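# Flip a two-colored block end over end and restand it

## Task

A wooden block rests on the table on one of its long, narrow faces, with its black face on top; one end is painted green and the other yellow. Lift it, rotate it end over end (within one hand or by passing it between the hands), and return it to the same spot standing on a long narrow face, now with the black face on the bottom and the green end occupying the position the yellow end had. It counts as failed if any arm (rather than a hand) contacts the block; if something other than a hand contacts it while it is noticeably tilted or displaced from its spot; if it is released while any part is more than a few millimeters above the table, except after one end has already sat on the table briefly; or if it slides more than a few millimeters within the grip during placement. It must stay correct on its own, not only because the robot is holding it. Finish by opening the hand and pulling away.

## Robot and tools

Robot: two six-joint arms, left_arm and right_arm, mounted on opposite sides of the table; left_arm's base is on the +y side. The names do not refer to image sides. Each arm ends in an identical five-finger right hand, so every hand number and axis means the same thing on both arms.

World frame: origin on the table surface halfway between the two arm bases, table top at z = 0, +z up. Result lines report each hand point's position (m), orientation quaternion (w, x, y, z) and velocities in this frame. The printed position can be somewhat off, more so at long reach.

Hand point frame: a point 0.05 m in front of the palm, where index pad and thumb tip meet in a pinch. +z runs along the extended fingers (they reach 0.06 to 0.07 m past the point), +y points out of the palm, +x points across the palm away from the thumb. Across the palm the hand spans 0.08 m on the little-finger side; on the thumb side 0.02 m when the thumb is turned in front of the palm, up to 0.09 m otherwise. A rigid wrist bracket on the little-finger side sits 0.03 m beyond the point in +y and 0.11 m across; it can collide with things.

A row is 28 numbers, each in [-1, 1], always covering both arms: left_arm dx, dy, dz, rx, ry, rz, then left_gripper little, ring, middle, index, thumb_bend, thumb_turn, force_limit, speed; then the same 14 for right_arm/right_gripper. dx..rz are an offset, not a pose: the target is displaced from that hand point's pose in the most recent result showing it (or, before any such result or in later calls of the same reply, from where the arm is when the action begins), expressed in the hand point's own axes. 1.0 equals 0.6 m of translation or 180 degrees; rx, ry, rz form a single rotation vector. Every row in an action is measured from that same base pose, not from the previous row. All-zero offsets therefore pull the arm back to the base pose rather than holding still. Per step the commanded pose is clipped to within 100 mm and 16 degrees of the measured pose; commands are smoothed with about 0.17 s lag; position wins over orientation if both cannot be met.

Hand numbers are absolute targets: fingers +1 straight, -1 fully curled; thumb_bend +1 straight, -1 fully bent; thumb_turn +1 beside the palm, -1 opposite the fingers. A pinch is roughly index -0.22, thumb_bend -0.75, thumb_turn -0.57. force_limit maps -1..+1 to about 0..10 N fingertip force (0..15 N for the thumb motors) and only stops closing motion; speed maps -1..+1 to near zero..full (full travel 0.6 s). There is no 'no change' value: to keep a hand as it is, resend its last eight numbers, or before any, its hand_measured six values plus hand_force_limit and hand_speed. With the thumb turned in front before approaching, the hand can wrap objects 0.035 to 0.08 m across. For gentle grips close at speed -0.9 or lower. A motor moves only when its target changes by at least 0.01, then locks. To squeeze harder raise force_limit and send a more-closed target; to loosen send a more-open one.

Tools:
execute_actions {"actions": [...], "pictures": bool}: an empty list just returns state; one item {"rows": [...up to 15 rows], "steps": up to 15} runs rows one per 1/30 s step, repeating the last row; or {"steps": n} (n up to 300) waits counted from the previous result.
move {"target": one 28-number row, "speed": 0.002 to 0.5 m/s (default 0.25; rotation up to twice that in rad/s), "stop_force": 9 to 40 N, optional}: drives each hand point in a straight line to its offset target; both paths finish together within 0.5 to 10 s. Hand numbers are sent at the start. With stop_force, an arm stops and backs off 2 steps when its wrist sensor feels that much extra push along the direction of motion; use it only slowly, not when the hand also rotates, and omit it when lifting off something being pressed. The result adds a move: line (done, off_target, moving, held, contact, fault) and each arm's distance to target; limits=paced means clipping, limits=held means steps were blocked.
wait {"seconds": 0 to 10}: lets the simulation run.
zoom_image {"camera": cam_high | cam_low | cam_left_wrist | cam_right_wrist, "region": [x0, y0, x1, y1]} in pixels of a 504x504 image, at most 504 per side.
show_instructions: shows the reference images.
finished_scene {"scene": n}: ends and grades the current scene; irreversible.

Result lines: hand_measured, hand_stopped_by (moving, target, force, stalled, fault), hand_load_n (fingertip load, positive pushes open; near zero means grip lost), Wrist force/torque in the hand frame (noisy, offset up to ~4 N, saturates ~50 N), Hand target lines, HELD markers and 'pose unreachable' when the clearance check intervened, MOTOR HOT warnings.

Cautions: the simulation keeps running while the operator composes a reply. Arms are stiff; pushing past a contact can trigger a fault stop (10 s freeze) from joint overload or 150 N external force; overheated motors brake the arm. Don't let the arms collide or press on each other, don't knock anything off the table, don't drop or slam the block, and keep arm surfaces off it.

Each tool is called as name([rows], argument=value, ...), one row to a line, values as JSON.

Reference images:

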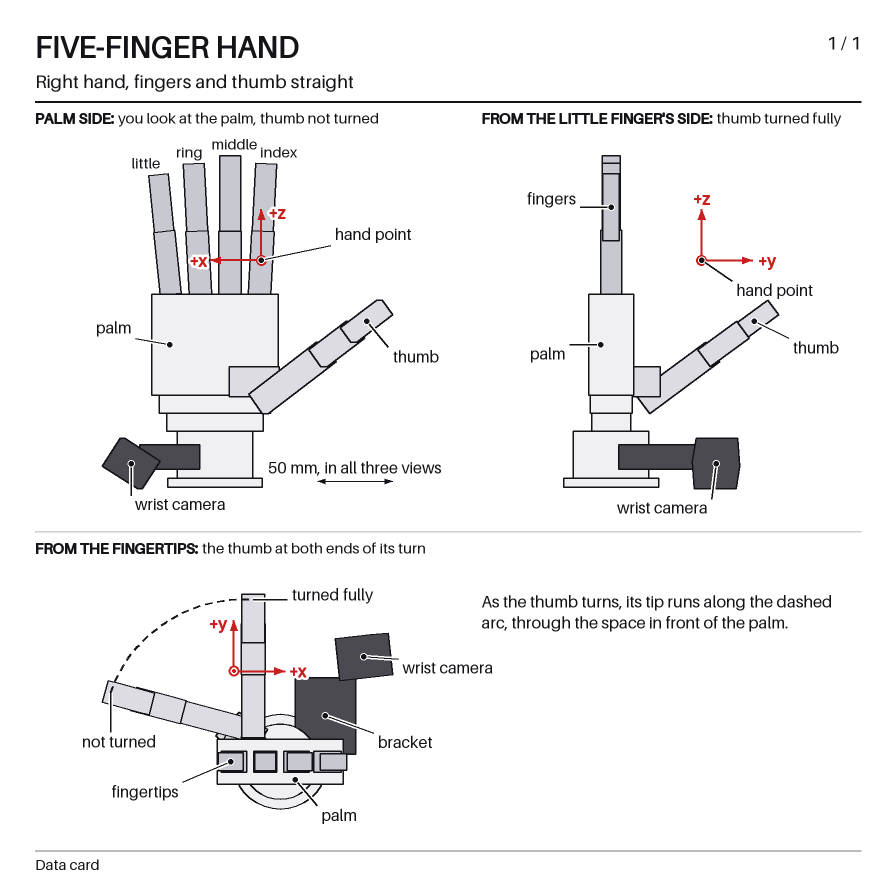

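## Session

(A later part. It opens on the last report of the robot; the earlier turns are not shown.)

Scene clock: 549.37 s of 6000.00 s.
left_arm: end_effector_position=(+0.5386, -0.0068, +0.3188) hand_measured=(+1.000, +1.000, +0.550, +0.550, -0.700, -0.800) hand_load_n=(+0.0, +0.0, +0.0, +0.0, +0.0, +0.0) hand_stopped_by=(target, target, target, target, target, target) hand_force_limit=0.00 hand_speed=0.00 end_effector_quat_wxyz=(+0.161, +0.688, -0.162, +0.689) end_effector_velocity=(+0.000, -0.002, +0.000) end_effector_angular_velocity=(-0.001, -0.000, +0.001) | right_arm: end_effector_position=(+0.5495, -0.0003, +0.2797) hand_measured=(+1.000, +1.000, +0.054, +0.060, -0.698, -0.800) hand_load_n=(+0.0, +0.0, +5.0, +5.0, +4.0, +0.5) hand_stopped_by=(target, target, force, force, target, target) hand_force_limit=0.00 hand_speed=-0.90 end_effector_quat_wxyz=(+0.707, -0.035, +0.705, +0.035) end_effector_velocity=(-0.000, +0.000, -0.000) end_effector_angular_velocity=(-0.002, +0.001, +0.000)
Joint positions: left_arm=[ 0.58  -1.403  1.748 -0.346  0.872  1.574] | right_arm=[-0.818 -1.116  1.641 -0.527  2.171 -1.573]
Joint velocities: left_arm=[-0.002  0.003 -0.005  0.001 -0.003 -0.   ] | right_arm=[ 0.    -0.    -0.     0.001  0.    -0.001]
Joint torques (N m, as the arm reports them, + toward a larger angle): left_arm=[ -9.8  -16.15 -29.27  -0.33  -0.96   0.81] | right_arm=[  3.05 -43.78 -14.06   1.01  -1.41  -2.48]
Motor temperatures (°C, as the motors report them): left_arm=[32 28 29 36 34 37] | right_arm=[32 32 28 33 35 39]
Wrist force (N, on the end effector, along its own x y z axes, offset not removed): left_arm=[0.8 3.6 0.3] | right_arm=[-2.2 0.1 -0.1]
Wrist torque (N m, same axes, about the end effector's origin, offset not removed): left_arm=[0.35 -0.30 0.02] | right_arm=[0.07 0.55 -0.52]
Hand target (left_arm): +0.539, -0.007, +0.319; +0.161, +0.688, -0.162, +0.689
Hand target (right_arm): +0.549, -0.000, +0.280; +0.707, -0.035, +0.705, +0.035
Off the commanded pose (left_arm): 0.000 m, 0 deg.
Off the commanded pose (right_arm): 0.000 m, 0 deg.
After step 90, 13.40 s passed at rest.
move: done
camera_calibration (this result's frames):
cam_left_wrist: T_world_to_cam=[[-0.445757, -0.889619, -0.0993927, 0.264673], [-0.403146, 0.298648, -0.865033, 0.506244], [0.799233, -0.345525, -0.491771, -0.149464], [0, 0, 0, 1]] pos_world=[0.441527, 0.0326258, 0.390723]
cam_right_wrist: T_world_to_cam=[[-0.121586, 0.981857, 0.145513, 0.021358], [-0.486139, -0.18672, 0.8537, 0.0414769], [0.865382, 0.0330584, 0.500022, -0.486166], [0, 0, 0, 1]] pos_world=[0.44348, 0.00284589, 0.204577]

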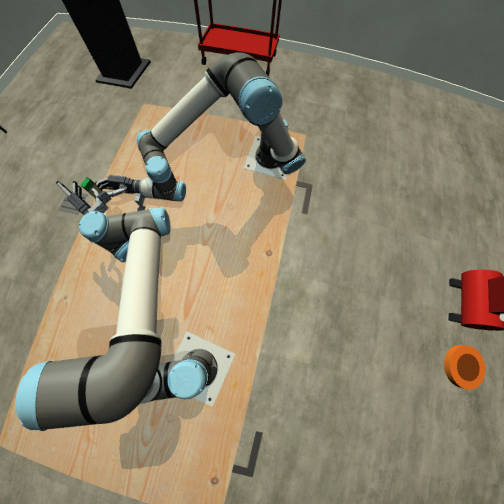

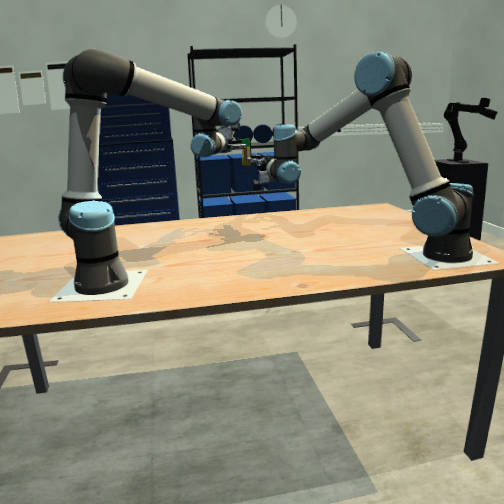

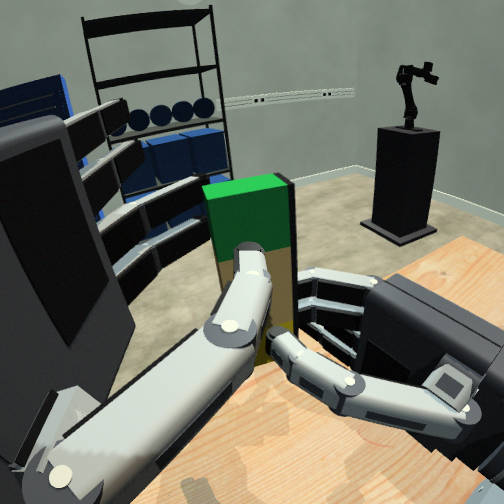

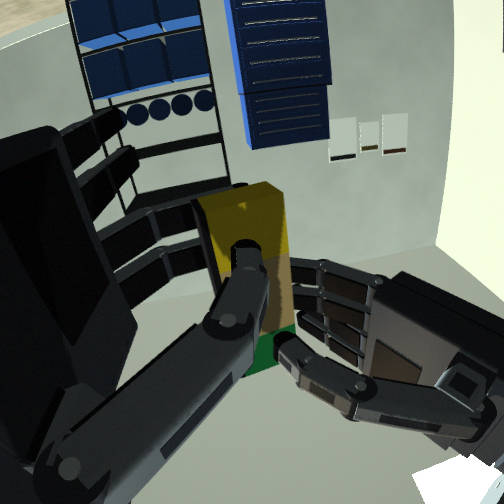

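move(target=[0.005, 0.0015, 0.0039, 0, 0, 0, 1, 1, 0.27, 0.27, -0.7, -0.8, -0.6, -0.5, 0, 0, 0, 0, 0, 0, 1, 1, -0.35, -0.35, -0.7, -0.8, 0.0, -0.9], speed=0.01)

zoom_image(camera="cam_left_wrist", region=[180, 160, 340, 380])

zoom_image(camera="cam_right_wrist", region=[180, 160, 340, 380])

Scene clock: 594.30 s of 6000.00 s.
left_arm: end_effector_position=(+0.5403, -0.0086, +0.3216) hand_measured=(+1.000, +1.000, +0.270, +0.270, -0.700, -0.800) hand_load_n=(+0.0, +0.0, +0.0, +0.0, +0.0, +0.0) hand_stopped_by=(target, target, target, target, target, target) hand_force_limit=-0.60 hand_speed=-0.50 end_effector_quat_wxyz=(+0.161, +0.688, -0.162, +0.689) end_effector_velocity=(+0.001, -0.001, +0.002) end_effector_angular_velocity=(-0.001, -0.000, +0.001) | right_arm: end_effector_position=(+0.5495, -0.0003, +0.2797) hand_measured=(+1.000, +1.000, +0.054, +0.060, -0.698, -0.800) hand_load_n=(+0.0, +0.0, +5.0, +5.0, +4.0, +0.5) hand_stopped_by=(target, target, force, force, target, target) hand_force_limit=0.00 hand_speed=-0.90 end_effector_quat_wxyz=(+0.707, -0.035, +0.705, +0.035) end_effector_velocity=(+0.000, -0.000, +0.000) end_effector_angular_velocity=(+0.001, -0.000, -0.000)
Joint positions: left_arm=[ 0.581 -1.4    1.736 -0.337  0.873  1.574] | right_arm=[-0.818 -1.117  1.641 -0.527  2.171 -1.573]
Joint velocities: left_arm=[ 0.001  0.001 -0.005  0.003  0.001 -0.   ] | right_arm=[-0.     0.     0.    -0.    -0.     0.001]
Joint torques (N m, as the arm reports them, + toward a larger angle): left_arm=[  9.77 -16.19 -28.45  -0.06   1.23  -0.72] | right_arm=[ -6.29 -35.99 -12.42   0.81  -0.77  -1.86]
Motor temperatures (°C, as the motors report them): left_arm=[32 28 29 36 34 37] | right_arm=[32 32 28 33 35 39]
Wrist force (N, on the end effector, along its own x y z axes, offset not removed): left_arm=[1.0 1.6 0.2] | right_arm=[-3.6 0.8 0.0]
Wrist torque (N m, same axes, about the end effector's origin, offset not removed): left_arm=[0.18 -0.29 -0.06] | right_arm=[0.20 0.78 -0.64]
Hand target (left_arm): +0.540, -0.009, +0.322; +0.161, +0.688, -0.162, +0.689
Hand target (right_arm): +0.549, -0.000, +0.280; +0.707, -0.035, +0.705, +0.035
Off the commanded pose (left_arm): 0.000 m, 0 deg.
Off the commanded pose (right_arm): 0.000 m, 0 deg.
After step 90, 41.23 s passed at rest.
move: done
camera_calibration (this result's frames):
cam_left_wrist: T_world_to_cam=[[-0.445758, -0.889622, -0.0993608, 0.264082], [-0.403148, 0.298619, -0.865042, 0.509917], [0.799232, -0.345542, -0.491761, -0.149955], [0, 0, 0, 1]] pos_world=[0.443138, 0.030846, 0.393597]
cam_right_wrist: T_world_to_cam=[[-0.121588, 0.981858, 0.145505, 0.0213919], [-0.486129, -0.186714, 0.853707, 0.0414515], [0.865387, 0.0330663, 0.500012, -0.486159], [0, 0, 0, 1]] pos_world=[0.443468, 0.00281125, 0.204585]

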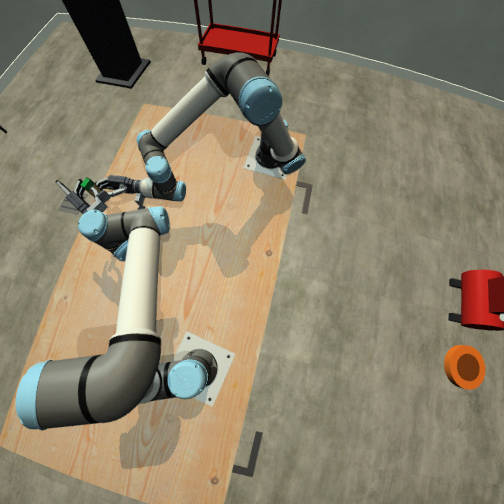

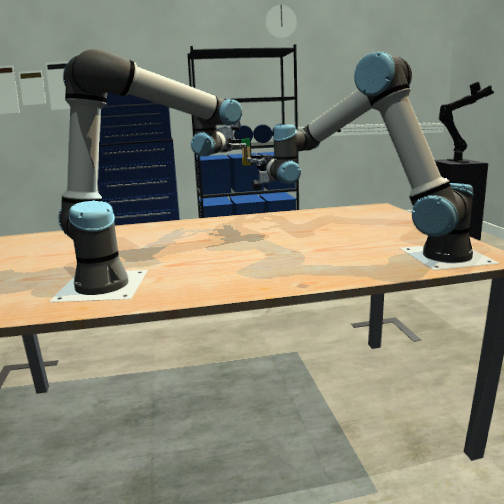

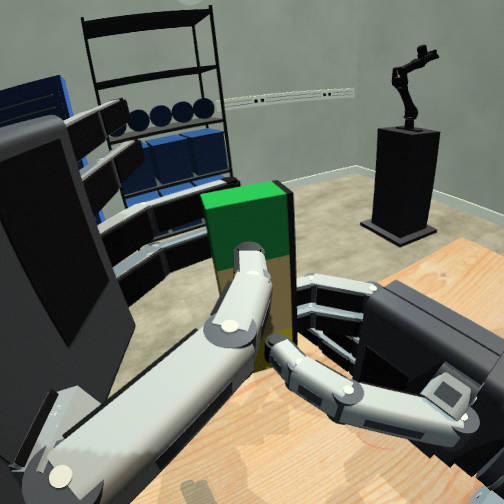

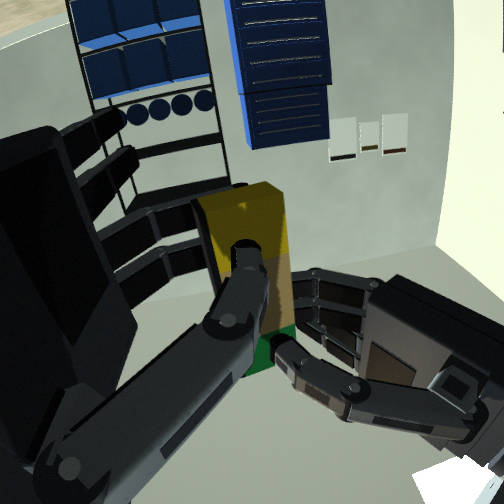

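Region (180, 160, 340, 380) of cam_left_wrist's 504x504 image, scaled by 2.291, with more detail than that image has; it fills the left 367 columns of this view, and the rest is white.

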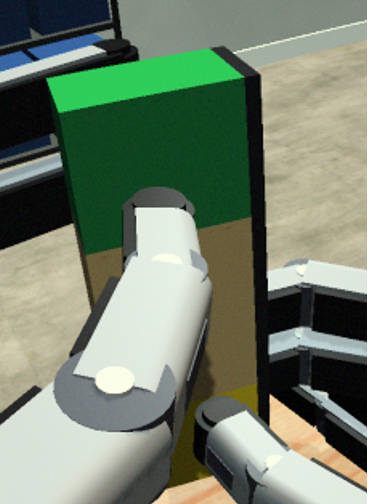

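Region (180, 160, 340, 380) of cam_right_wrist's 504x504 image, scaled by 2.291, with more detail than that image has; it fills the left 367 columns of this view, and the rest is white.

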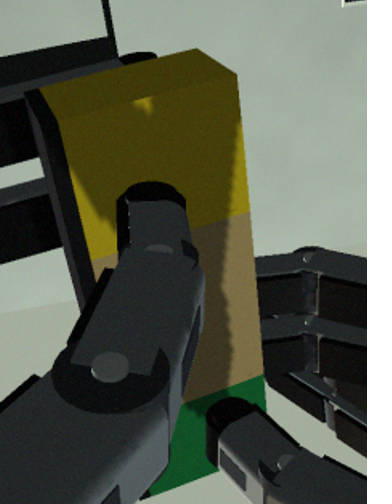

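move(target=[0, 0.0015, 0.0039, 0, 0, 0, 1, 1, -0.3, -0.3, -0.7, -0.8, -0.5, -0.9, 0, 0, 0, 0, 0, 0, 1, 1, -0.35, -0.35, -0.7, -0.8, 0.0, -0.9], speed=0.01)

zoom_image(camera="cam_left_wrist", region=[180, 160, 340, 380])

Scene clock: 609.43 s of 6000.00 s.
left_arm: end_effector_position=(+0.5420, -0.0104, +0.3216) hand_measured=(+1.000, +1.000, +0.066, +0.078, -0.698, -0.800) hand_load_n=(+0.0, +0.0, +3.0, +2.0, +2.0, +0.5) hand_stopped_by=(target, target, force, force, target, target) hand_force_limit=-0.50 hand_speed=-0.90 end_effector_quat_wxyz=(+0.161, +0.688, -0.162, +0.689) end_effector_velocity=(+0.000, -0.000, +0.001) end_effector_angular_velocity=(-0.002, -0.001, -0.000) | right_arm: end_effector_position=(+0.5495, -0.0003, +0.2798) hand_measured=(+1.000, +1.000, +0.054, +0.060, -0.698, -0.800) hand_load_n=(+0.0, +0.0, +6.0, +4.0, +3.0, -0.5) hand_stopped_by=(target, target, force, force, target, target) hand_force_limit=0.00 hand_speed=-0.90 end_effector_quat_wxyz=(+0.707, -0.035, +0.705, +0.035) end_effector_velocity=(+0.000, -0.000, -0.000) end_effector_angular_velocity=(+0.000, +0.001, -0.000)
Joint positions: left_arm=[ 0.583 -1.394  1.729 -0.336  0.875  1.574] | right_arm=[-0.818 -1.117  1.641 -0.527  2.171 -1.573]
Joint velocities: left_arm=[-0.    -0.    -0.002  0.     0.    -0.   ] | right_arm=[-0.    -0.     0.     0.001 -0.     0.001]
Joint torques (N m, as the arm reports them, + toward a larger angle): left_arm=[  3.74 -17.53 -28.8   -0.11   1.35  -0.21] | right_arm=[ -0.29 -44.69  -7.74   0.86  -2.73  -1.89]
Motor temperatures (°C, as the motors report them): left_arm=[32 28 29 36 34 37] | right_arm=[32 32 28 33 35 39]
Wrist force (N, on the end effector, along its own x y z axes, offset not removed): left_arm=[0.3 0.1 2.1] | right_arm=[-1.3 -1.7 -3.2]
Wrist torque (N m, same axes, about the end effector's origin, offset not removed): left_arm=[0.14 -0.20 -0.15] | right_arm=[0.01 0.39 -0.48]
Hand target (left_arm): +0.542, -0.010, +0.322; +0.161, +0.688, -0.162, +0.689
Hand target (right_arm): +0.549, -0.000, +0.280; +0.707, -0.035, +0.705, +0.035
Off the commanded pose (left_arm): 0.000 m, 0 deg.
Off the commanded pose (right_arm): 0.000 m, 0 deg.
After step 90, 10.67 s passed at rest.
move: done
camera_calibration (this result's frames):
cam_left_wrist: T_world_to_cam=[[-0.445737, -0.88963, -0.0993867, 0.263203], [-0.403148, 0.298631, -0.865038, 0.511154], [0.799244, -0.345512, -0.491763, -0.151957], [0, 0, 0, 1]] pos_world=[0.444841, 0.0290037, 0.3936]
cam_right_wrist: T_world_to_cam=[[-0.121611, 0.981849, 0.145544, 0.0213557], [-0.486173, -0.186761, 0.853672, 0.0414626], [0.865359, 0.0330562, 0.500061, -0.486181], [0, 0, 0, 1]] pos_world=[0.443476, 0.00284685, 0.204616]

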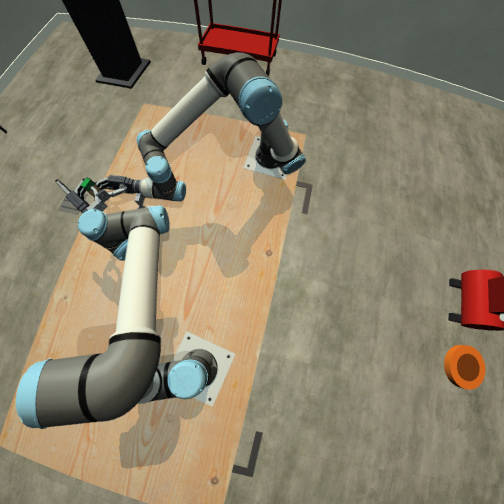

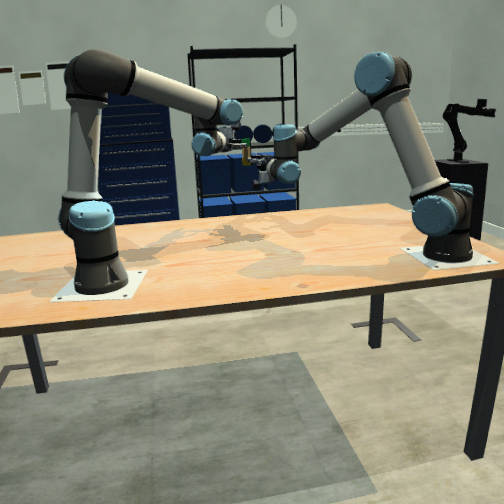

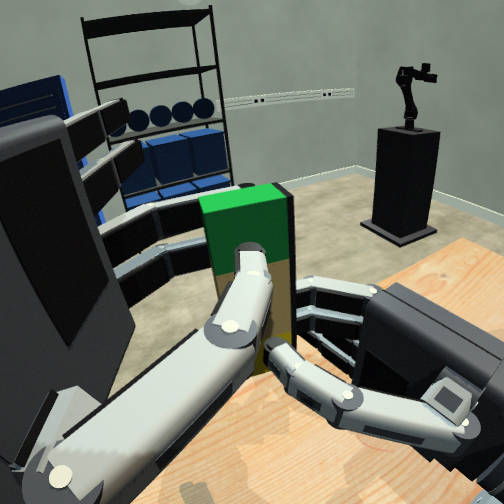

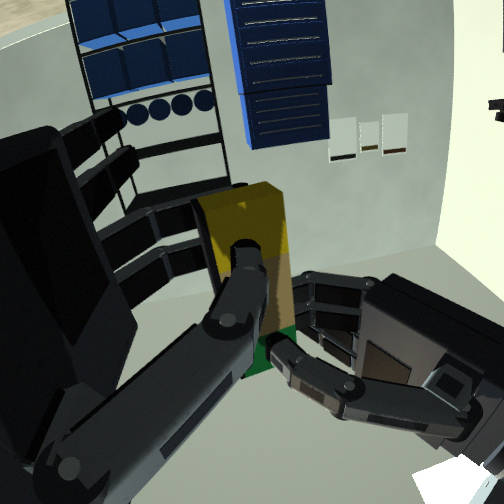

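Region (180, 160, 340, 380) of cam_left_wrist's 504x504 image, scaled by 2.291, with more detail than that image has; it fills the left 367 columns of this view, and the rest is white.

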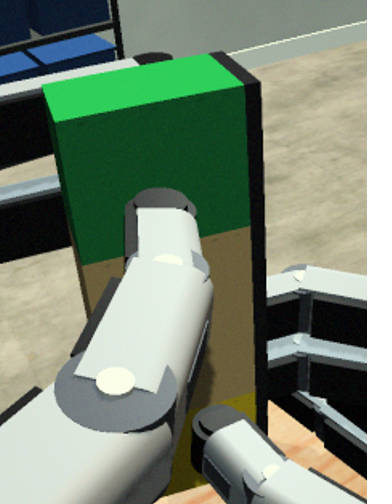

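execute_actions([
  {"rows": [[0, 0, 0, 0, 0, 0, 1, 1, -0.35, -0.35, -0.7, -0.8, 0.0, -0.9, 0, 0, 0, 0, 0, 0, 1, 1, -0.35, -0.35, -0.7, -0.8, 0.0, -0.9]], "steps": 12},
], pictures=false)

move(target=[0, 0, 0, 0, 0, 0, 1, 1, -0.35, -0.35, -0.7, -0.8, 0.0, -0.9, 0, 0.0014, -0.0048, 0, 0, 0, 1, 1, 0.55, 0.55, -0.7, -0.8, 0.0, -0.5], speed=0.005)

Scene clock: 618.40 s of 6000.00 s.
left_arm: end_effector_position=(+0.5419, -0.0105, +0.3216) hand_measured=(+1.000, +1.000, +0.058, +0.062, -0.698, -0.800) hand_load_n=(+0.0, +0.0, +4.0, +6.0, +3.5, +0.5) hand_stopped_by=(target, target, force, force, target, target) hand_force_limit=0.00 hand_speed=-0.90 end_effector_quat_wxyz=(+0.161, +0.688, -0.162, +0.689) end_effector_velocity=(+0.000, +0.000, +0.000) end_effector_angular_velocity=(-0.001, +0.000, +0.000) | right_arm: end_effector_position=(+0.5495, -0.0003, +0.2797) hand_measured=(+1.000, +1.000, +0.054, +0.060, -0.698, -0.800) hand_load_n=(+0.0, +0.0, +6.0, +3.0, +3.0, -1.0) hand_stopped_by=(target, target, force, force, target, target) hand_force_limit=0.00 hand_speed=-0.90 end_effector_quat_wxyz=(+0.707, -0.035, +0.705, +0.035) end_effector_velocity=(+0.000, -0.000, +0.000) end_effector_angular_velocity=(-0.001, -0.001, -0.001)
Joint positions: left_arm=[ 0.583 -1.394  1.729 -0.336  0.875  1.574] | right_arm=[-0.818 -1.117  1.641 -0.527  2.171 -1.573]
Joint velocities: left_arm=[ 0.    -0.001  0.     0.     0.    -0.001] | right_arm=[-0.001  0.    -0.    -0.001  0.    -0.001]
Joint torques (N m, as the arm reports them, + toward a larger angle): left_arm=[ -7.88 -16.63 -24.77  -0.88   1.82  -1.14] | right_arm=[ -6.6  -41.67 -11.79   0.89  -1.45  -1.98]
Motor temperatures (°C, as the motors report them): left_arm=[32 28 29 36 34 37] | right_arm=[32 32 28 33 35 39]
Wrist force (N, on the end effector, along its own x y z axes, offset not removed): left_arm=[2.3 -1.7 1.8] | right_arm=[-1.4 -1.0 -5.0]
Wrist torque (N m, same axes, about the end effector's origin, offset not removed): left_arm=[0.05 -0.43 0.09] | right_arm=[0.07 0.38 -0.45]
Hand target (left_arm): +0.542, -0.010, +0.322; +0.161, +0.688, -0.162, +0.689
Hand target (right_arm): +0.549, -0.000, +0.280; +0.707, -0.035, +0.705, +0.035
Off the commanded pose (left_arm): 0.000 m, 0 deg.
Off the commanded pose (right_arm): 0.000 m, 0 deg.
Steps of this call (steps 1 to 90: nothing new was sent; then 5.57 s passed at rest; steps 91 to 102: all 12 steps of this action). Readings (end_effector_position | what the end effector reports):
91: left_arm (+0.5419, -0.0105, +0.3216) | right_arm (+0.5495, -0.0003, +0.2797) | left_arm hand_measured=(+1.000, +1.000, +0.066, +0.078, -0.698, -0.800) hand_load_n=(+0.0, +0.0, +3.0, +2.0, +2.0, +0.5) hand_stopped_by=(target, target, moving, moving, target, target) hand_force_limit=0.00 hand_speed=-0.90 | right_arm hand_measured=(+1.000, +1.000, +0.054, +0.060, -0.698, -0.800) hand_load_n=(+0.0, +0.0, +6.0, +4.0, +3.0, -0.5) hand_stopped_by=(target, target, force, force, target, target) hand_force_limit=0.00 hand_speed=-0.90
92: left_arm (+0.5419, -0.0105, +0.3216) | right_arm (+0.5495, -0.0003, +0.2797) | left_arm hand_measured=(+1.000, +1.000, +0.066, +0.078, -0.698, -0.800) hand_load_n=(+0.0, +0.0, +3.0, +2.0, +2.0, +0.5) hand_stopped_by=(target, target, moving, moving, target, target) hand_force_limit=0.00 hand_speed=-0.90 | right_arm hand_measured=(+1.000, +1.000, +0.054, +0.060, -0.698, -0.800) hand_load_n=(+0.0, +0.0, +6.0, +4.0, +3.0, -0.5) hand_stopped_by=(target, target, force, force, target, target) hand_force_limit=0.00 hand_speed=-0.90
94: left_arm (+0.5419, -0.0105, +0.3216) | right_arm (+0.5495, -0.0003, +0.2797) | left_arm hand_measured=(+1.000, +1.000, +0.062, +0.072, -0.698, -0.800) hand_load_n=(+0.0, +0.0, +4.0, +3.0, +2.5, +0.5) hand_stopped_by=(target, target, moving, moving, target, target) hand_force_limit=0.00 hand_speed=-0.90 | right_arm hand_measured=(+1.000, +1.000, +0.054, +0.060, -0.698, -0.800) hand_load_n=(+0.0, +0.0, +6.0, +3.5, +3.0, -0.5) hand_stopped_by=(target, target, force, force, target, target) hand_force_limit=0.00 hand_speed=-0.90
98: left_arm (+0.5419, -0.0105, +0.3216) | right_arm (+0.5495, -0.0003, +0.2797) | left_arm hand_measured=(+1.000, +1.000, +0.058, +0.062, -0.698, -0.800) hand_load_n=(+0.0, +0.0, +4.0, +6.0, +3.5, +0.5) hand_stopped_by=(target, target, force, force, target, target) hand_force_limit=0.00 hand_speed=-0.90 | right_arm hand_measured=(+1.000, +1.000, +0.054, +0.060, -0.698, -0.800) hand_load_n=(+0.0, +0.0, +6.0, +3.0, +3.0, -1.0) hand_stopped_by=(target, target, force, force, target, target) hand_force_limit=0.00 hand_speed=-0.90
102: the state above

Scene clock: 619.50 s of 6000.00 s.
left_arm: end_effector_position=(+0.5419, -0.0105, +0.3216) hand_measured=(+1.000, +1.000, +0.056, +0.062, -0.696, -0.800) hand_load_n=(+0.0, +0.0, +2.5, +3.5, +5.5, +0.0) hand_stopped_by=(target, target, force, force, target, target) hand_force_limit=0.00 hand_speed=-0.90 end_effector_quat_wxyz=(+0.161, +0.688, -0.162, +0.689) end_effector_velocity=(+0.000, +0.000, -0.000) end_effector_angular_velocity=(+0.001, -0.000, +0.000) | right_arm: end_effector_position=(+0.5466, +0.0002, +0.2797) hand_measured=(+1.000, +1.000, +0.550, +0.550, -0.700, -0.800) hand_load_n=(+0.0, +0.0, +0.0, +0.0, +0.0, +0.0) hand_stopped_by=(target, target, target, target, target, target) hand_force_limit=0.00 hand_speed=-0.50 end_effector_quat_wxyz=(+0.707, -0.035, +0.705, +0.035) end_effector_velocity=(-0.001, +0.000, -0.000) end_effector_angular_velocity=(-0.000, -0.000, -0.000)
Joint positions: left_arm=[ 0.583 -1.394  1.729 -0.336  0.875  1.574] | right_arm=[-0.814 -1.119  1.645 -0.528  2.175 -1.573]
Joint velocities: left_arm=[ 0.     0.     0.     0.    -0.     0.001] | right_arm=[ 0.001 -0.001  0.001 -0.     0.001 -0.   ]
Joint torques (N m, as the arm reports them, + toward a larger angle): left_arm=[ -5.49 -18.74 -25.71  -0.83   0.33  -0.74] | right_arm=[ 10.78 -45.3   -4.31  -3.36   2.79  -2.71]
Motor temperatures (°C, as the motors report them): left_arm=[32 28 29 36 34 37] | right_arm=[32 32 28 33 35 39]
Wrist force (N, on the end effector, along its own x y z axes, offset not removed): left_arm=[1.6 1.8 -0.7] | right_arm=[-1.7 1.1 0.7]
Wrist torque (N m, same axes, about the end effector's origin, offset not removed): left_arm=[0.11 -0.41 0.00] | right_arm=[0.19 0.42 -0.38]
Hand target (left_arm): +0.542, -0.010, +0.322; +0.161, +0.688, -0.162, +0.689
Hand target (right_arm): +0.547, +0.000, +0.280; +0.707, -0.035, +0.705, +0.035
Off the commanded pose (left_arm): 0.000 m, 0 deg.
Off the commanded pose (right_arm): 0.000 m, 0 deg.
move: done
camera_calibration (this result's frames):
cam_left_wrist: T_world_to_cam=[[-0.445777, -0.889612, -0.0993618, 0.263195], [-0.403147, 0.298631, -0.865039, 0.511152], [0.799222, -0.345557, -0.491767, -0.151939], [0, 0, 0, 1]] pos_world=[0.444829, 0.0289929, 0.393599]
cam_right_wrist: T_world_to_cam=[[-0.121589, 0.981855, 0.145522, 0.0205086], [-0.486132, -0.186729, 0.853703, 0.0401593], [0.865385, 0.033058, 0.500015, -0.483687], [0, 0, 0, 1]] pos_world=[0.440592, 0.00335213, 0.204582]

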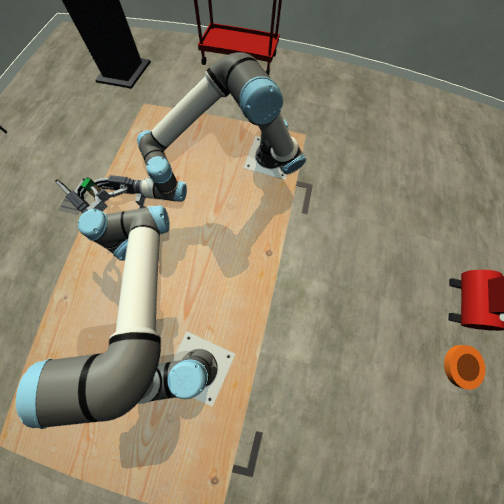

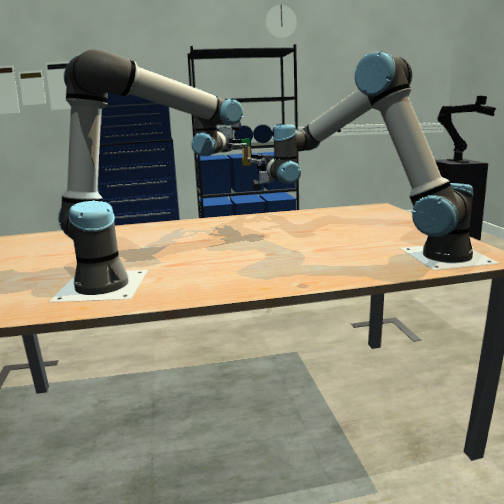

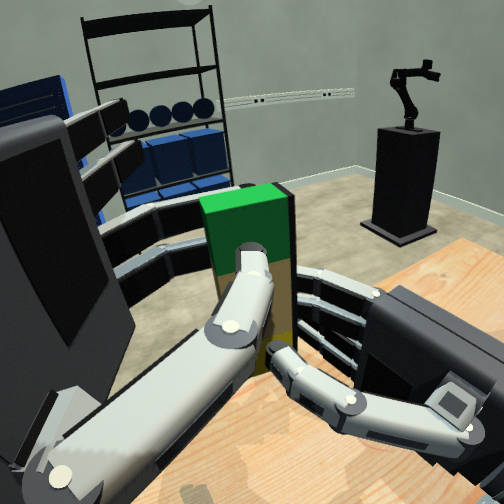

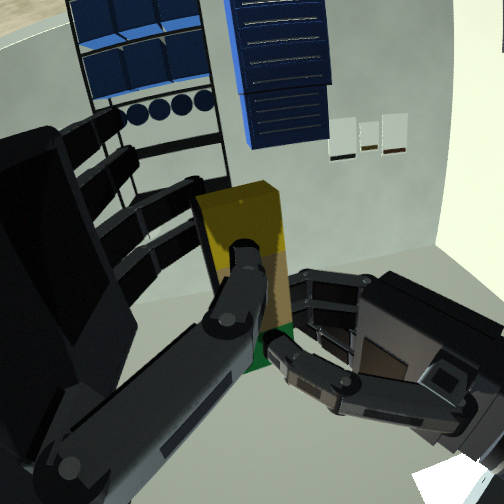

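move(target=[0, 0, 0, 0, 0, 0, 1, 1, -0.35, -0.35, -0.7, -0.8, 0.0, -0.9, 0, -0.2403, -0.0689, 0, 0, 0, 1, 1, 0.55, 0.55, -0.7, -0.8, 0.0, -0.5], speed=0.15)

Scene clock: 647.30 s of 6000.00 s.
left_arm: end_effector_position=(+0.5419, -0.0105, +0.3216) hand_measured=(+1.000, +1.000, +0.056, +0.062, -0.696, -0.800) hand_load_n=(+0.0, +0.0, +2.5, +3.5, +5.5, +0.0) hand_stopped_by=(target, target, force, force, target, target) hand_force_limit=0.00 hand_speed=-0.90 end_effector_quat_wxyz=(+0.161, +0.688, -0.162, +0.689) end_effector_velocity=(-0.000, -0.000, -0.000) end_effector_angular_velocity=(+0.001, +0.000, -0.000) | right_arm: end_effector_position=(+0.5198, -0.1471, +0.2796) hand_measured=(+1.000, +1.000, +0.550, +0.550, -0.700, -0.800) hand_load_n=(+0.0, +0.0, +0.0, +0.0, +0.0, +0.0) hand_stopped_by=(target, target, target, target, target, target) hand_force_limit=0.00 hand_speed=-0.50 end_effector_quat_wxyz=(+0.707, -0.035, +0.705, +0.035) end_effector_velocity=(-0.000, -0.002, +0.000) end_effector_angular_velocity=(+0.002, +0.000, +0.001)
Joint positions: left_arm=[ 0.583 -1.394  1.729 -0.336  0.875  1.574] | right_arm=[-1.051 -1.397  2.034 -0.639  1.938 -1.572]
Joint velocities: left_arm=[-0.001  0.     0.001 -0.    -0.     0.   ] | right_arm=[-0.005 -0.005  0.006 -0.001 -0.007  0.002]
Joint torques (N m, as the arm reports them, + toward a larger angle): left_arm=[ -7.36 -19.79 -24.83  -0.94   0.73  -0.68] | right_arm=[-10.36 -32.66  -2.41  -3.6   -2.89  -2.66]
Motor temperatures (°C, as the motors report them): left_arm=[32 28 29 36 34 37] | right_arm=[32 32 28 33 35 39]
Wrist force (N, on the end effector, along its own x y z axes, offset not removed): left_arm=[1.8 -0.7 -0.9] | right_arm=[-1.0 -0.1 -0.2]
Wrist torque (N m, same axes, about the end effector's origin, offset not removed): left_arm=[-0.19 -0.44 -0.12] | right_arm=[0.07 0.42 -0.46]
Hand target (left_arm): +0.542, -0.010, +0.322; +0.161, +0.688, -0.162, +0.689
Hand target (right_arm): +0.520, -0.147, +0.280; +0.707, -0.035, +0.705, +0.035
Off the commanded pose (left_arm): 0.000 m, 0 deg.
Off the commanded pose (right_arm): 0.000 m, 0 deg.
After step 90, 23.27 s passed at rest.
move: done
camera_calibration (this result's frames):
cam_left_wrist: T_world_to_cam=[[-0.445759, -0.889622, -0.0993622, 0.263191], [-0.403154, 0.298623, -0.865038, 0.511155], [0.799229, -0.34554, -0.491768, -0.151944], [0, 0, 0, 1]] pos_world=[0.444831, 0.0289949, 0.393599]
cam_right_wrist: T_world_to_cam=[[-0.121441, 0.981835, 0.14578, 0.161812], [-0.485999, -0.186874, 0.853747, -0.000344107], [0.865481, 0.0328304, 0.499865, -0.455551], [0, 0, 0, 1]] pos_world=[0.413754, -0.143981, 0.204419]

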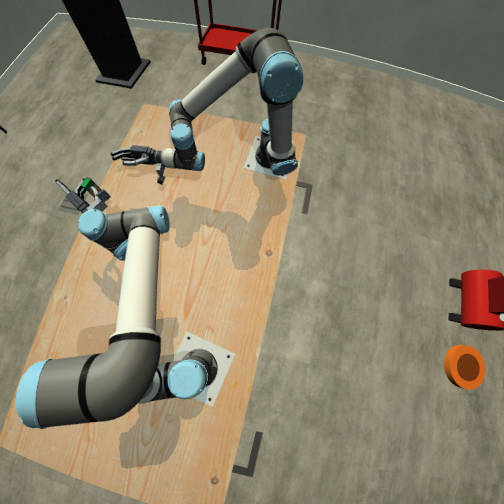

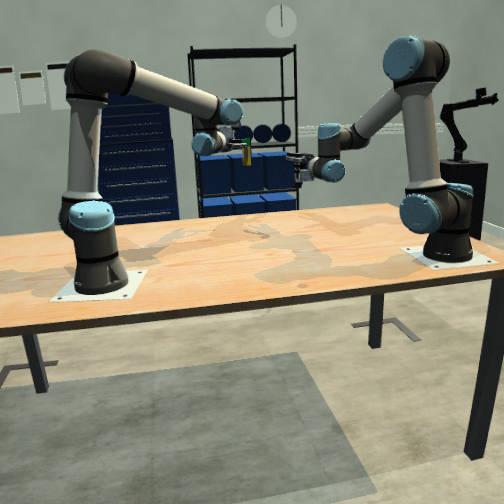

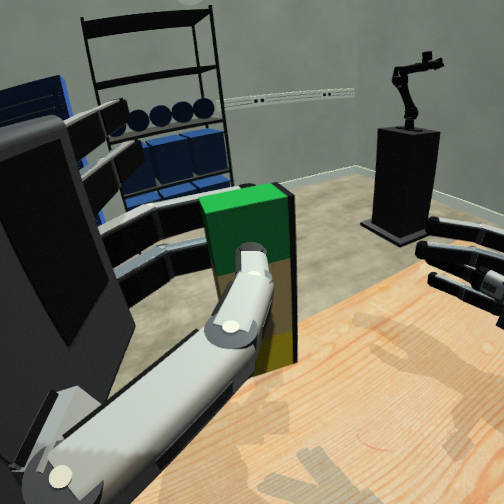

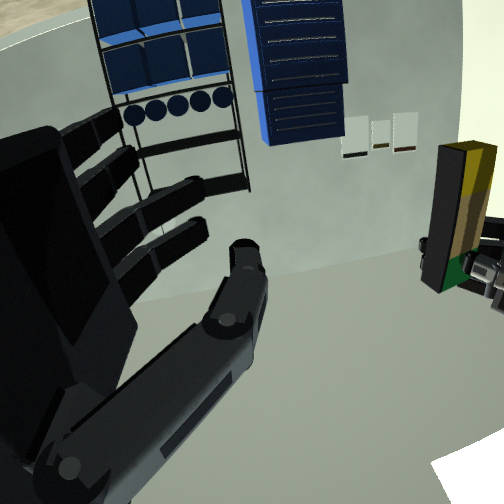

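move(target=[-0.411, -0.0872, -0.0682, 0, -0.1378, 0.4806, 1, 1, -0.35, -0.35, -0.7, -0.8, 0.0, -0.9, 0.1463, 0.0037, -0.1763, -0.0229, 0.1618, -0.4819, 1, 1, 0.55, 0.55, -0.7, -0.8, 0.0, -0.5], speed=0.3)

zoom_image(camera="cam_low", region=[190, 180, 270, 250])

Scene clock: 667.00 s of 6000.00 s.
left_arm: end_effector_position=(+0.5291, +0.0548, +0.0758) hand_measured=(+1.000, +1.000, +0.056, +0.062, -0.696, -0.800) hand_load_n=(+0.0, +0.0, +2.5, +3.5, +5.5, +0.0) hand_stopped_by=(target, target, force, force, target, target) hand_force_limit=0.00 hand_speed=-0.90 end_effector_quat_wxyz=(-0.386, +0.510, -0.614, +0.463) end_effector_velocity=(-0.000, -0.000, -0.002) end_effector_angular_velocity=(+0.010, -0.003, -0.001) | right_arm: end_effector_position=(+0.4144, -0.1553, +0.1917) hand_measured=(+1.000, +1.000, +0.550, +0.550, -0.700, -0.800) hand_load_n=(+0.0, +0.0, +0.0, +0.0, +0.0, +0.0) hand_stopped_by=(target, target, target, target, target, target) hand_force_limit=0.00 hand_speed=-0.50 end_effector_quat_wxyz=(+0.355, -0.534, +0.628, -0.441) end_effector_velocity=(-0.001, -0.000, -0.001) end_effector_angular_velocity=(-0.012, +0.003, -0.002)
Joint positions: left_arm=[ 0.436 -0.986  1.617 -0.051  0.523  2.627] | right_arm=[-0.764 -1.314  1.711  0.182  2.425 -2.71 ]
Joint velocities: left_arm=[-0.002  0.006 -0.001 -0.003 -0.004  0.008] | right_arm=[ 0.004  0.006 -0.006  0.008  0.008 -0.004]
Joint torques (N m, as the arm reports them, + toward a larger angle): left_arm=[ -9.62 -29.32 -23.92  -0.95  -2.15   0.99] | right_arm=[ 11.15 -19.91 -27.18   3.1    3.1   -2.59]
Motor temperatures (°C, as the motors report them): left_arm=[32 28 29 36 34 37] | right_arm=[32 32 28 33 35 39]
Wrist force (N, on the end effector, along its own x y z axes, offset not removed): left_arm=[0.8 2.6 0.4] | right_arm=[-0.6 0.8 0.9]
Wrist torque (N m, same axes, about the end effector's origin, offset not removed): left_arm=[0.37 -0.30 0.00] | right_arm=[0.14 0.32 -0.36]
Hand target (left_arm): +0.529, +0.055, +0.076; +0.386, -0.510, +0.614, -0.463
Hand target (right_arm): +0.414, -0.155, +0.192; +0.355, -0.534, +0.628, -0.441
Off the commanded pose (left_arm): 0.001 m, 0 deg.
Off the commanded pose (right_arm): 0.000 m, 0 deg.
After step 90, 13.50 s passed at rest.
move: done
camera_calibration (this result's frames):
cam_left_wrist: T_world_to_cam=[[-0.253172, 0.146528, -0.95626, 0.197401], [-0.288214, 0.932154, 0.219139, 0.0961299], [0.923492, 0.331087, -0.193764, -0.365401], [0, 0, 0, 1]] pos_world=[0.415127, 0.00244713, 0.0968993]
cam_right_wrist: T_world_to_cam=[[-0.35027, 0.189123, -0.917357, 0.345371], [-0.256524, 0.922586, 0.288149, 0.207581], [0.900836, 0.336255, -0.27464, -0.139172], [0, 0, 0, 1]] pos_world=[0.299594, -0.210032, 0.218792]

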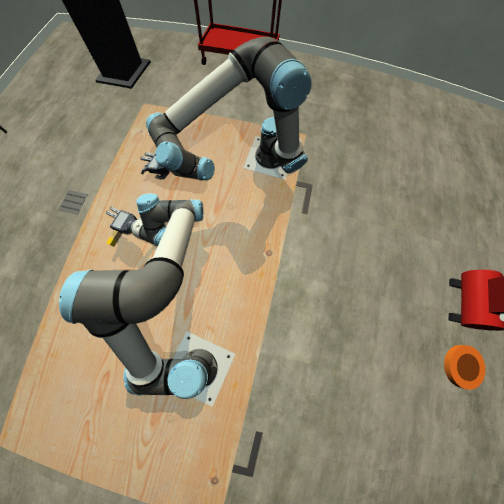

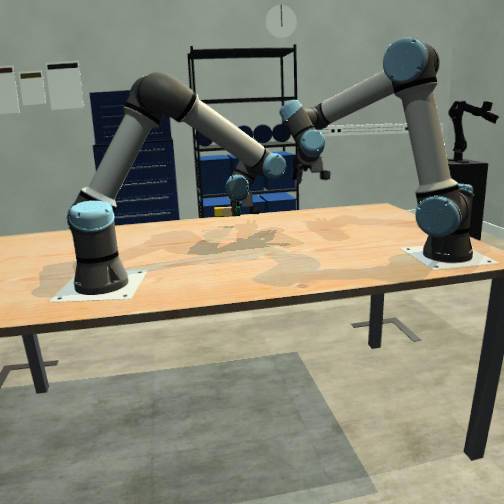

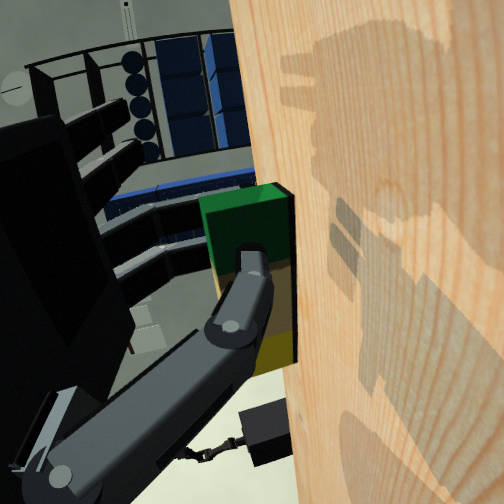

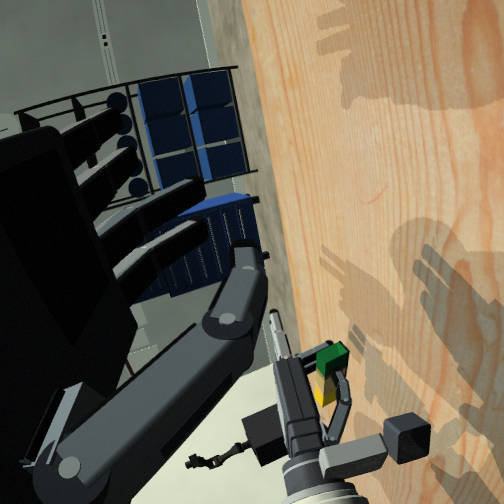

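Region (190, 180, 270, 250) of cam_low's 504x504 image, scaled by 6.300, with more detail than that image has; it fills the top 441 rows of this view, and the rest is white.

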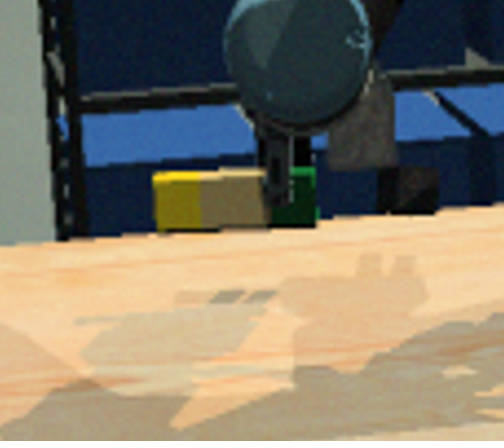

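move(target=[-0.003, 0.0673, 0.0193, 0, 0, 0, 1, 1, -0.35, -0.35, -0.7, -0.8, 0.0, -0.9, 0, 0, 0, 0, 0, 0, 1, 1, 0.55, 0.55, -0.7, -0.8, 0.0, -0.5], speed=0.06)

zoom_image(camera="cam_right_wrist", region=[320, 315, 410, 405])

zoom_image(camera="cam_high", region=[90, 215, 150, 265])

zoom_image(camera="cam_low", region=[190, 200, 270, 250])

Scene clock: 679.53 s of 6000.00 s.
left_arm: end_effector_position=(+0.5295, +0.0565, +0.0341) hand_measured=(+1.000, +1.000, +0.056, +0.062, -0.696, -0.800) hand_load_n=(+0.0, +0.0, +2.5, +3.5, +5.5, +0.0) hand_stopped_by=(target, target, force, force, target, target) hand_force_limit=0.00 hand_speed=-0.90 end_effector_quat_wxyz=(-0.386, +0.510, -0.614, +0.463) end_effector_velocity=(+0.000, +0.001, -0.002) end_effector_angular_velocity=(+0.001, +0.000, -0.000) | right_arm: end_effector_position=(+0.4144, -0.1553, +0.1917) hand_measured=(+1.000, +1.000, +0.550, +0.550, -0.700, -0.800) hand_load_n=(+0.0, +0.0, +0.0, +0.0, +0.0, +0.0) hand_stopped_by=(target, target, target, target, target, target) hand_force_limit=0.00 hand_speed=-0.50 end_effector_quat_wxyz=(+0.355, -0.534, +0.628, -0.441) end_effector_velocity=(-0.000, -0.000, -0.000) end_effector_angular_velocity=(+0.001, +0.001, -0.000)
Joint positions: left_arm=[ 0.438 -0.927  1.648 -0.142  0.524  2.629] | right_arm=[-0.764 -1.314  1.711  0.182  2.425 -2.71 ]
Joint velocities: left_arm=[ 0.001  0.003  0.002 -0.005  0.001  0.001] | right_arm=[ 0.    -0.     0.     0.001 -0.     0.002]
Joint torques (N m, as the arm reports them, + toward a larger angle): left_arm=[  8.63 -30.54  -7.5   -0.91   0.61   0.92] | right_arm=[-10.94 -37.36  -3.75  -1.88  -2.13   2.53]
Motor temperatures (°C, as the motors report them): left_arm=[32 28 29 36 34 37] | right_arm=[32 32 28 34 35 39]
Wrist force (N, on the end effector, along its own x y z axes, offset not removed): left_arm=[0.4 2.6 1.1] | right_arm=[-2.7 0.6 0.5]
Wrist torque (N m, same axes, about the end effector's origin, offset not removed): left_arm=[0.13 -0.25 -0.05] | right_arm=[0.15 0.59 -0.56]
Hand target (left_arm): +0.529, +0.056, +0.034; +0.386, -0.510, +0.614, -0.463
Hand target (right_arm): +0.414, -0.155, +0.192; +0.355, -0.534, +0.628, -0.441
Off the commanded pose (left_arm): 0.000 m, 0 deg.
Off the commanded pose (right_arm): 0.000 m, 0 deg.
After step 90, 8.43 s passed at rest.
move: done
camera_calibration (this result's frames):
cam_left_wrist: T_world_to_cam=[[-0.253221, 0.146519, -0.956249, 0.157344], [-0.288233, 0.932145, 0.219152, 0.103791], [0.923472, 0.331116, -0.193807, -0.374415], [0, 0, 0, 1]] pos_world=[0.41552, 0.00417238, 0.0551502]
cam_right_wrist: T_world_to_cam=[[-0.350269, 0.189119, -0.917358, 0.345371], [-0.256531, 0.922585, 0.288146, 0.207578], [0.900835, 0.336259, -0.274639, -0.139171], [0, 0, 0, 1]] pos_world=[0.299593, -0.210027, 0.218794]

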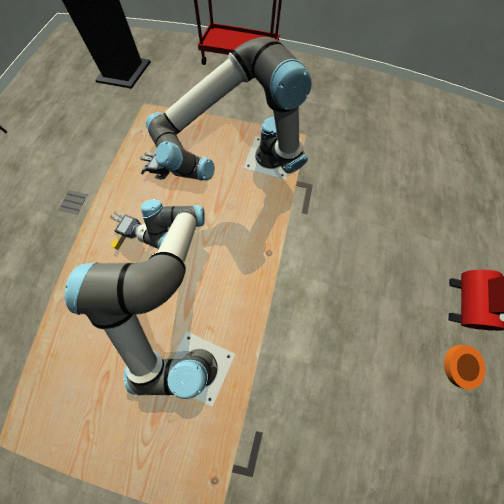

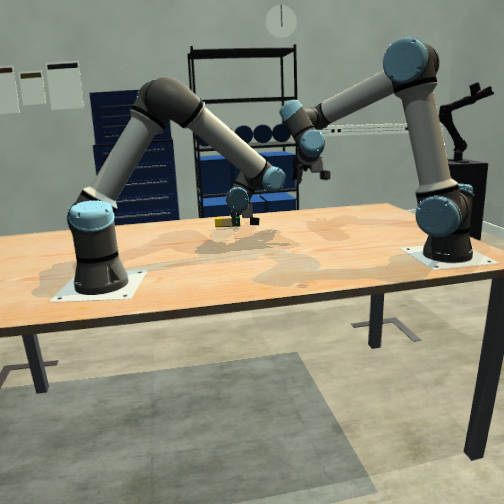

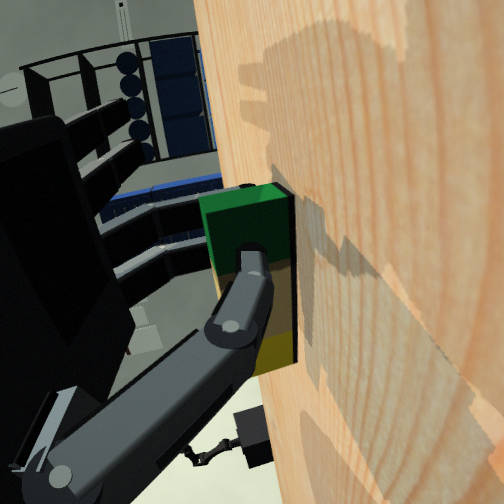

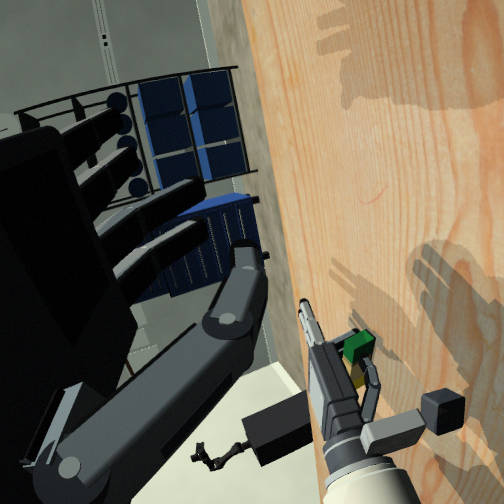

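Region (320, 315, 410, 405) of cam_right_wrist's 504x504 image, scaled by 5.600, with more detail than that image has.

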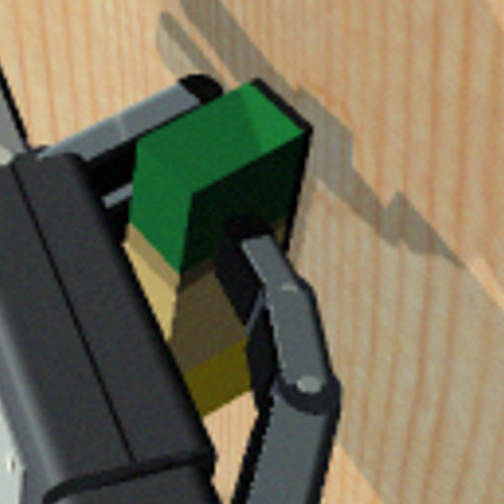

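Region (90, 215, 150, 265) of cam_high's 504x504 image, scaled by 8.400, with more detail than that image has.

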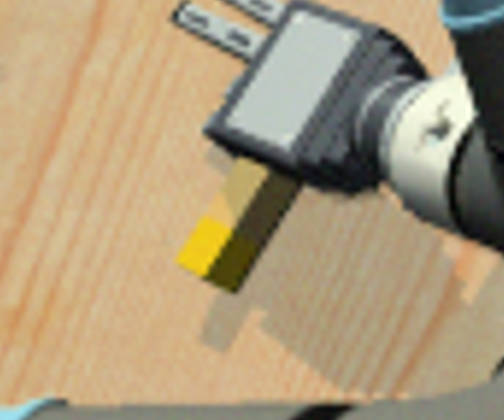

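Region (190, 200, 270, 250) of cam_low's 504x504 image, scaled by 6.300, with more detail than that image has; it fills the top 315 rows of this view, and the rest is white.

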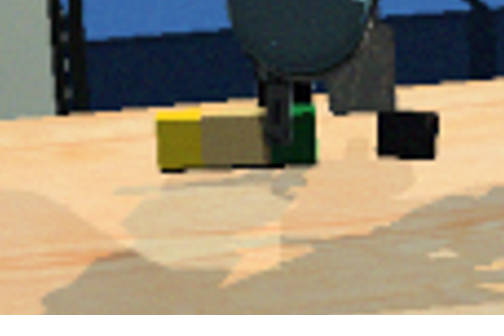

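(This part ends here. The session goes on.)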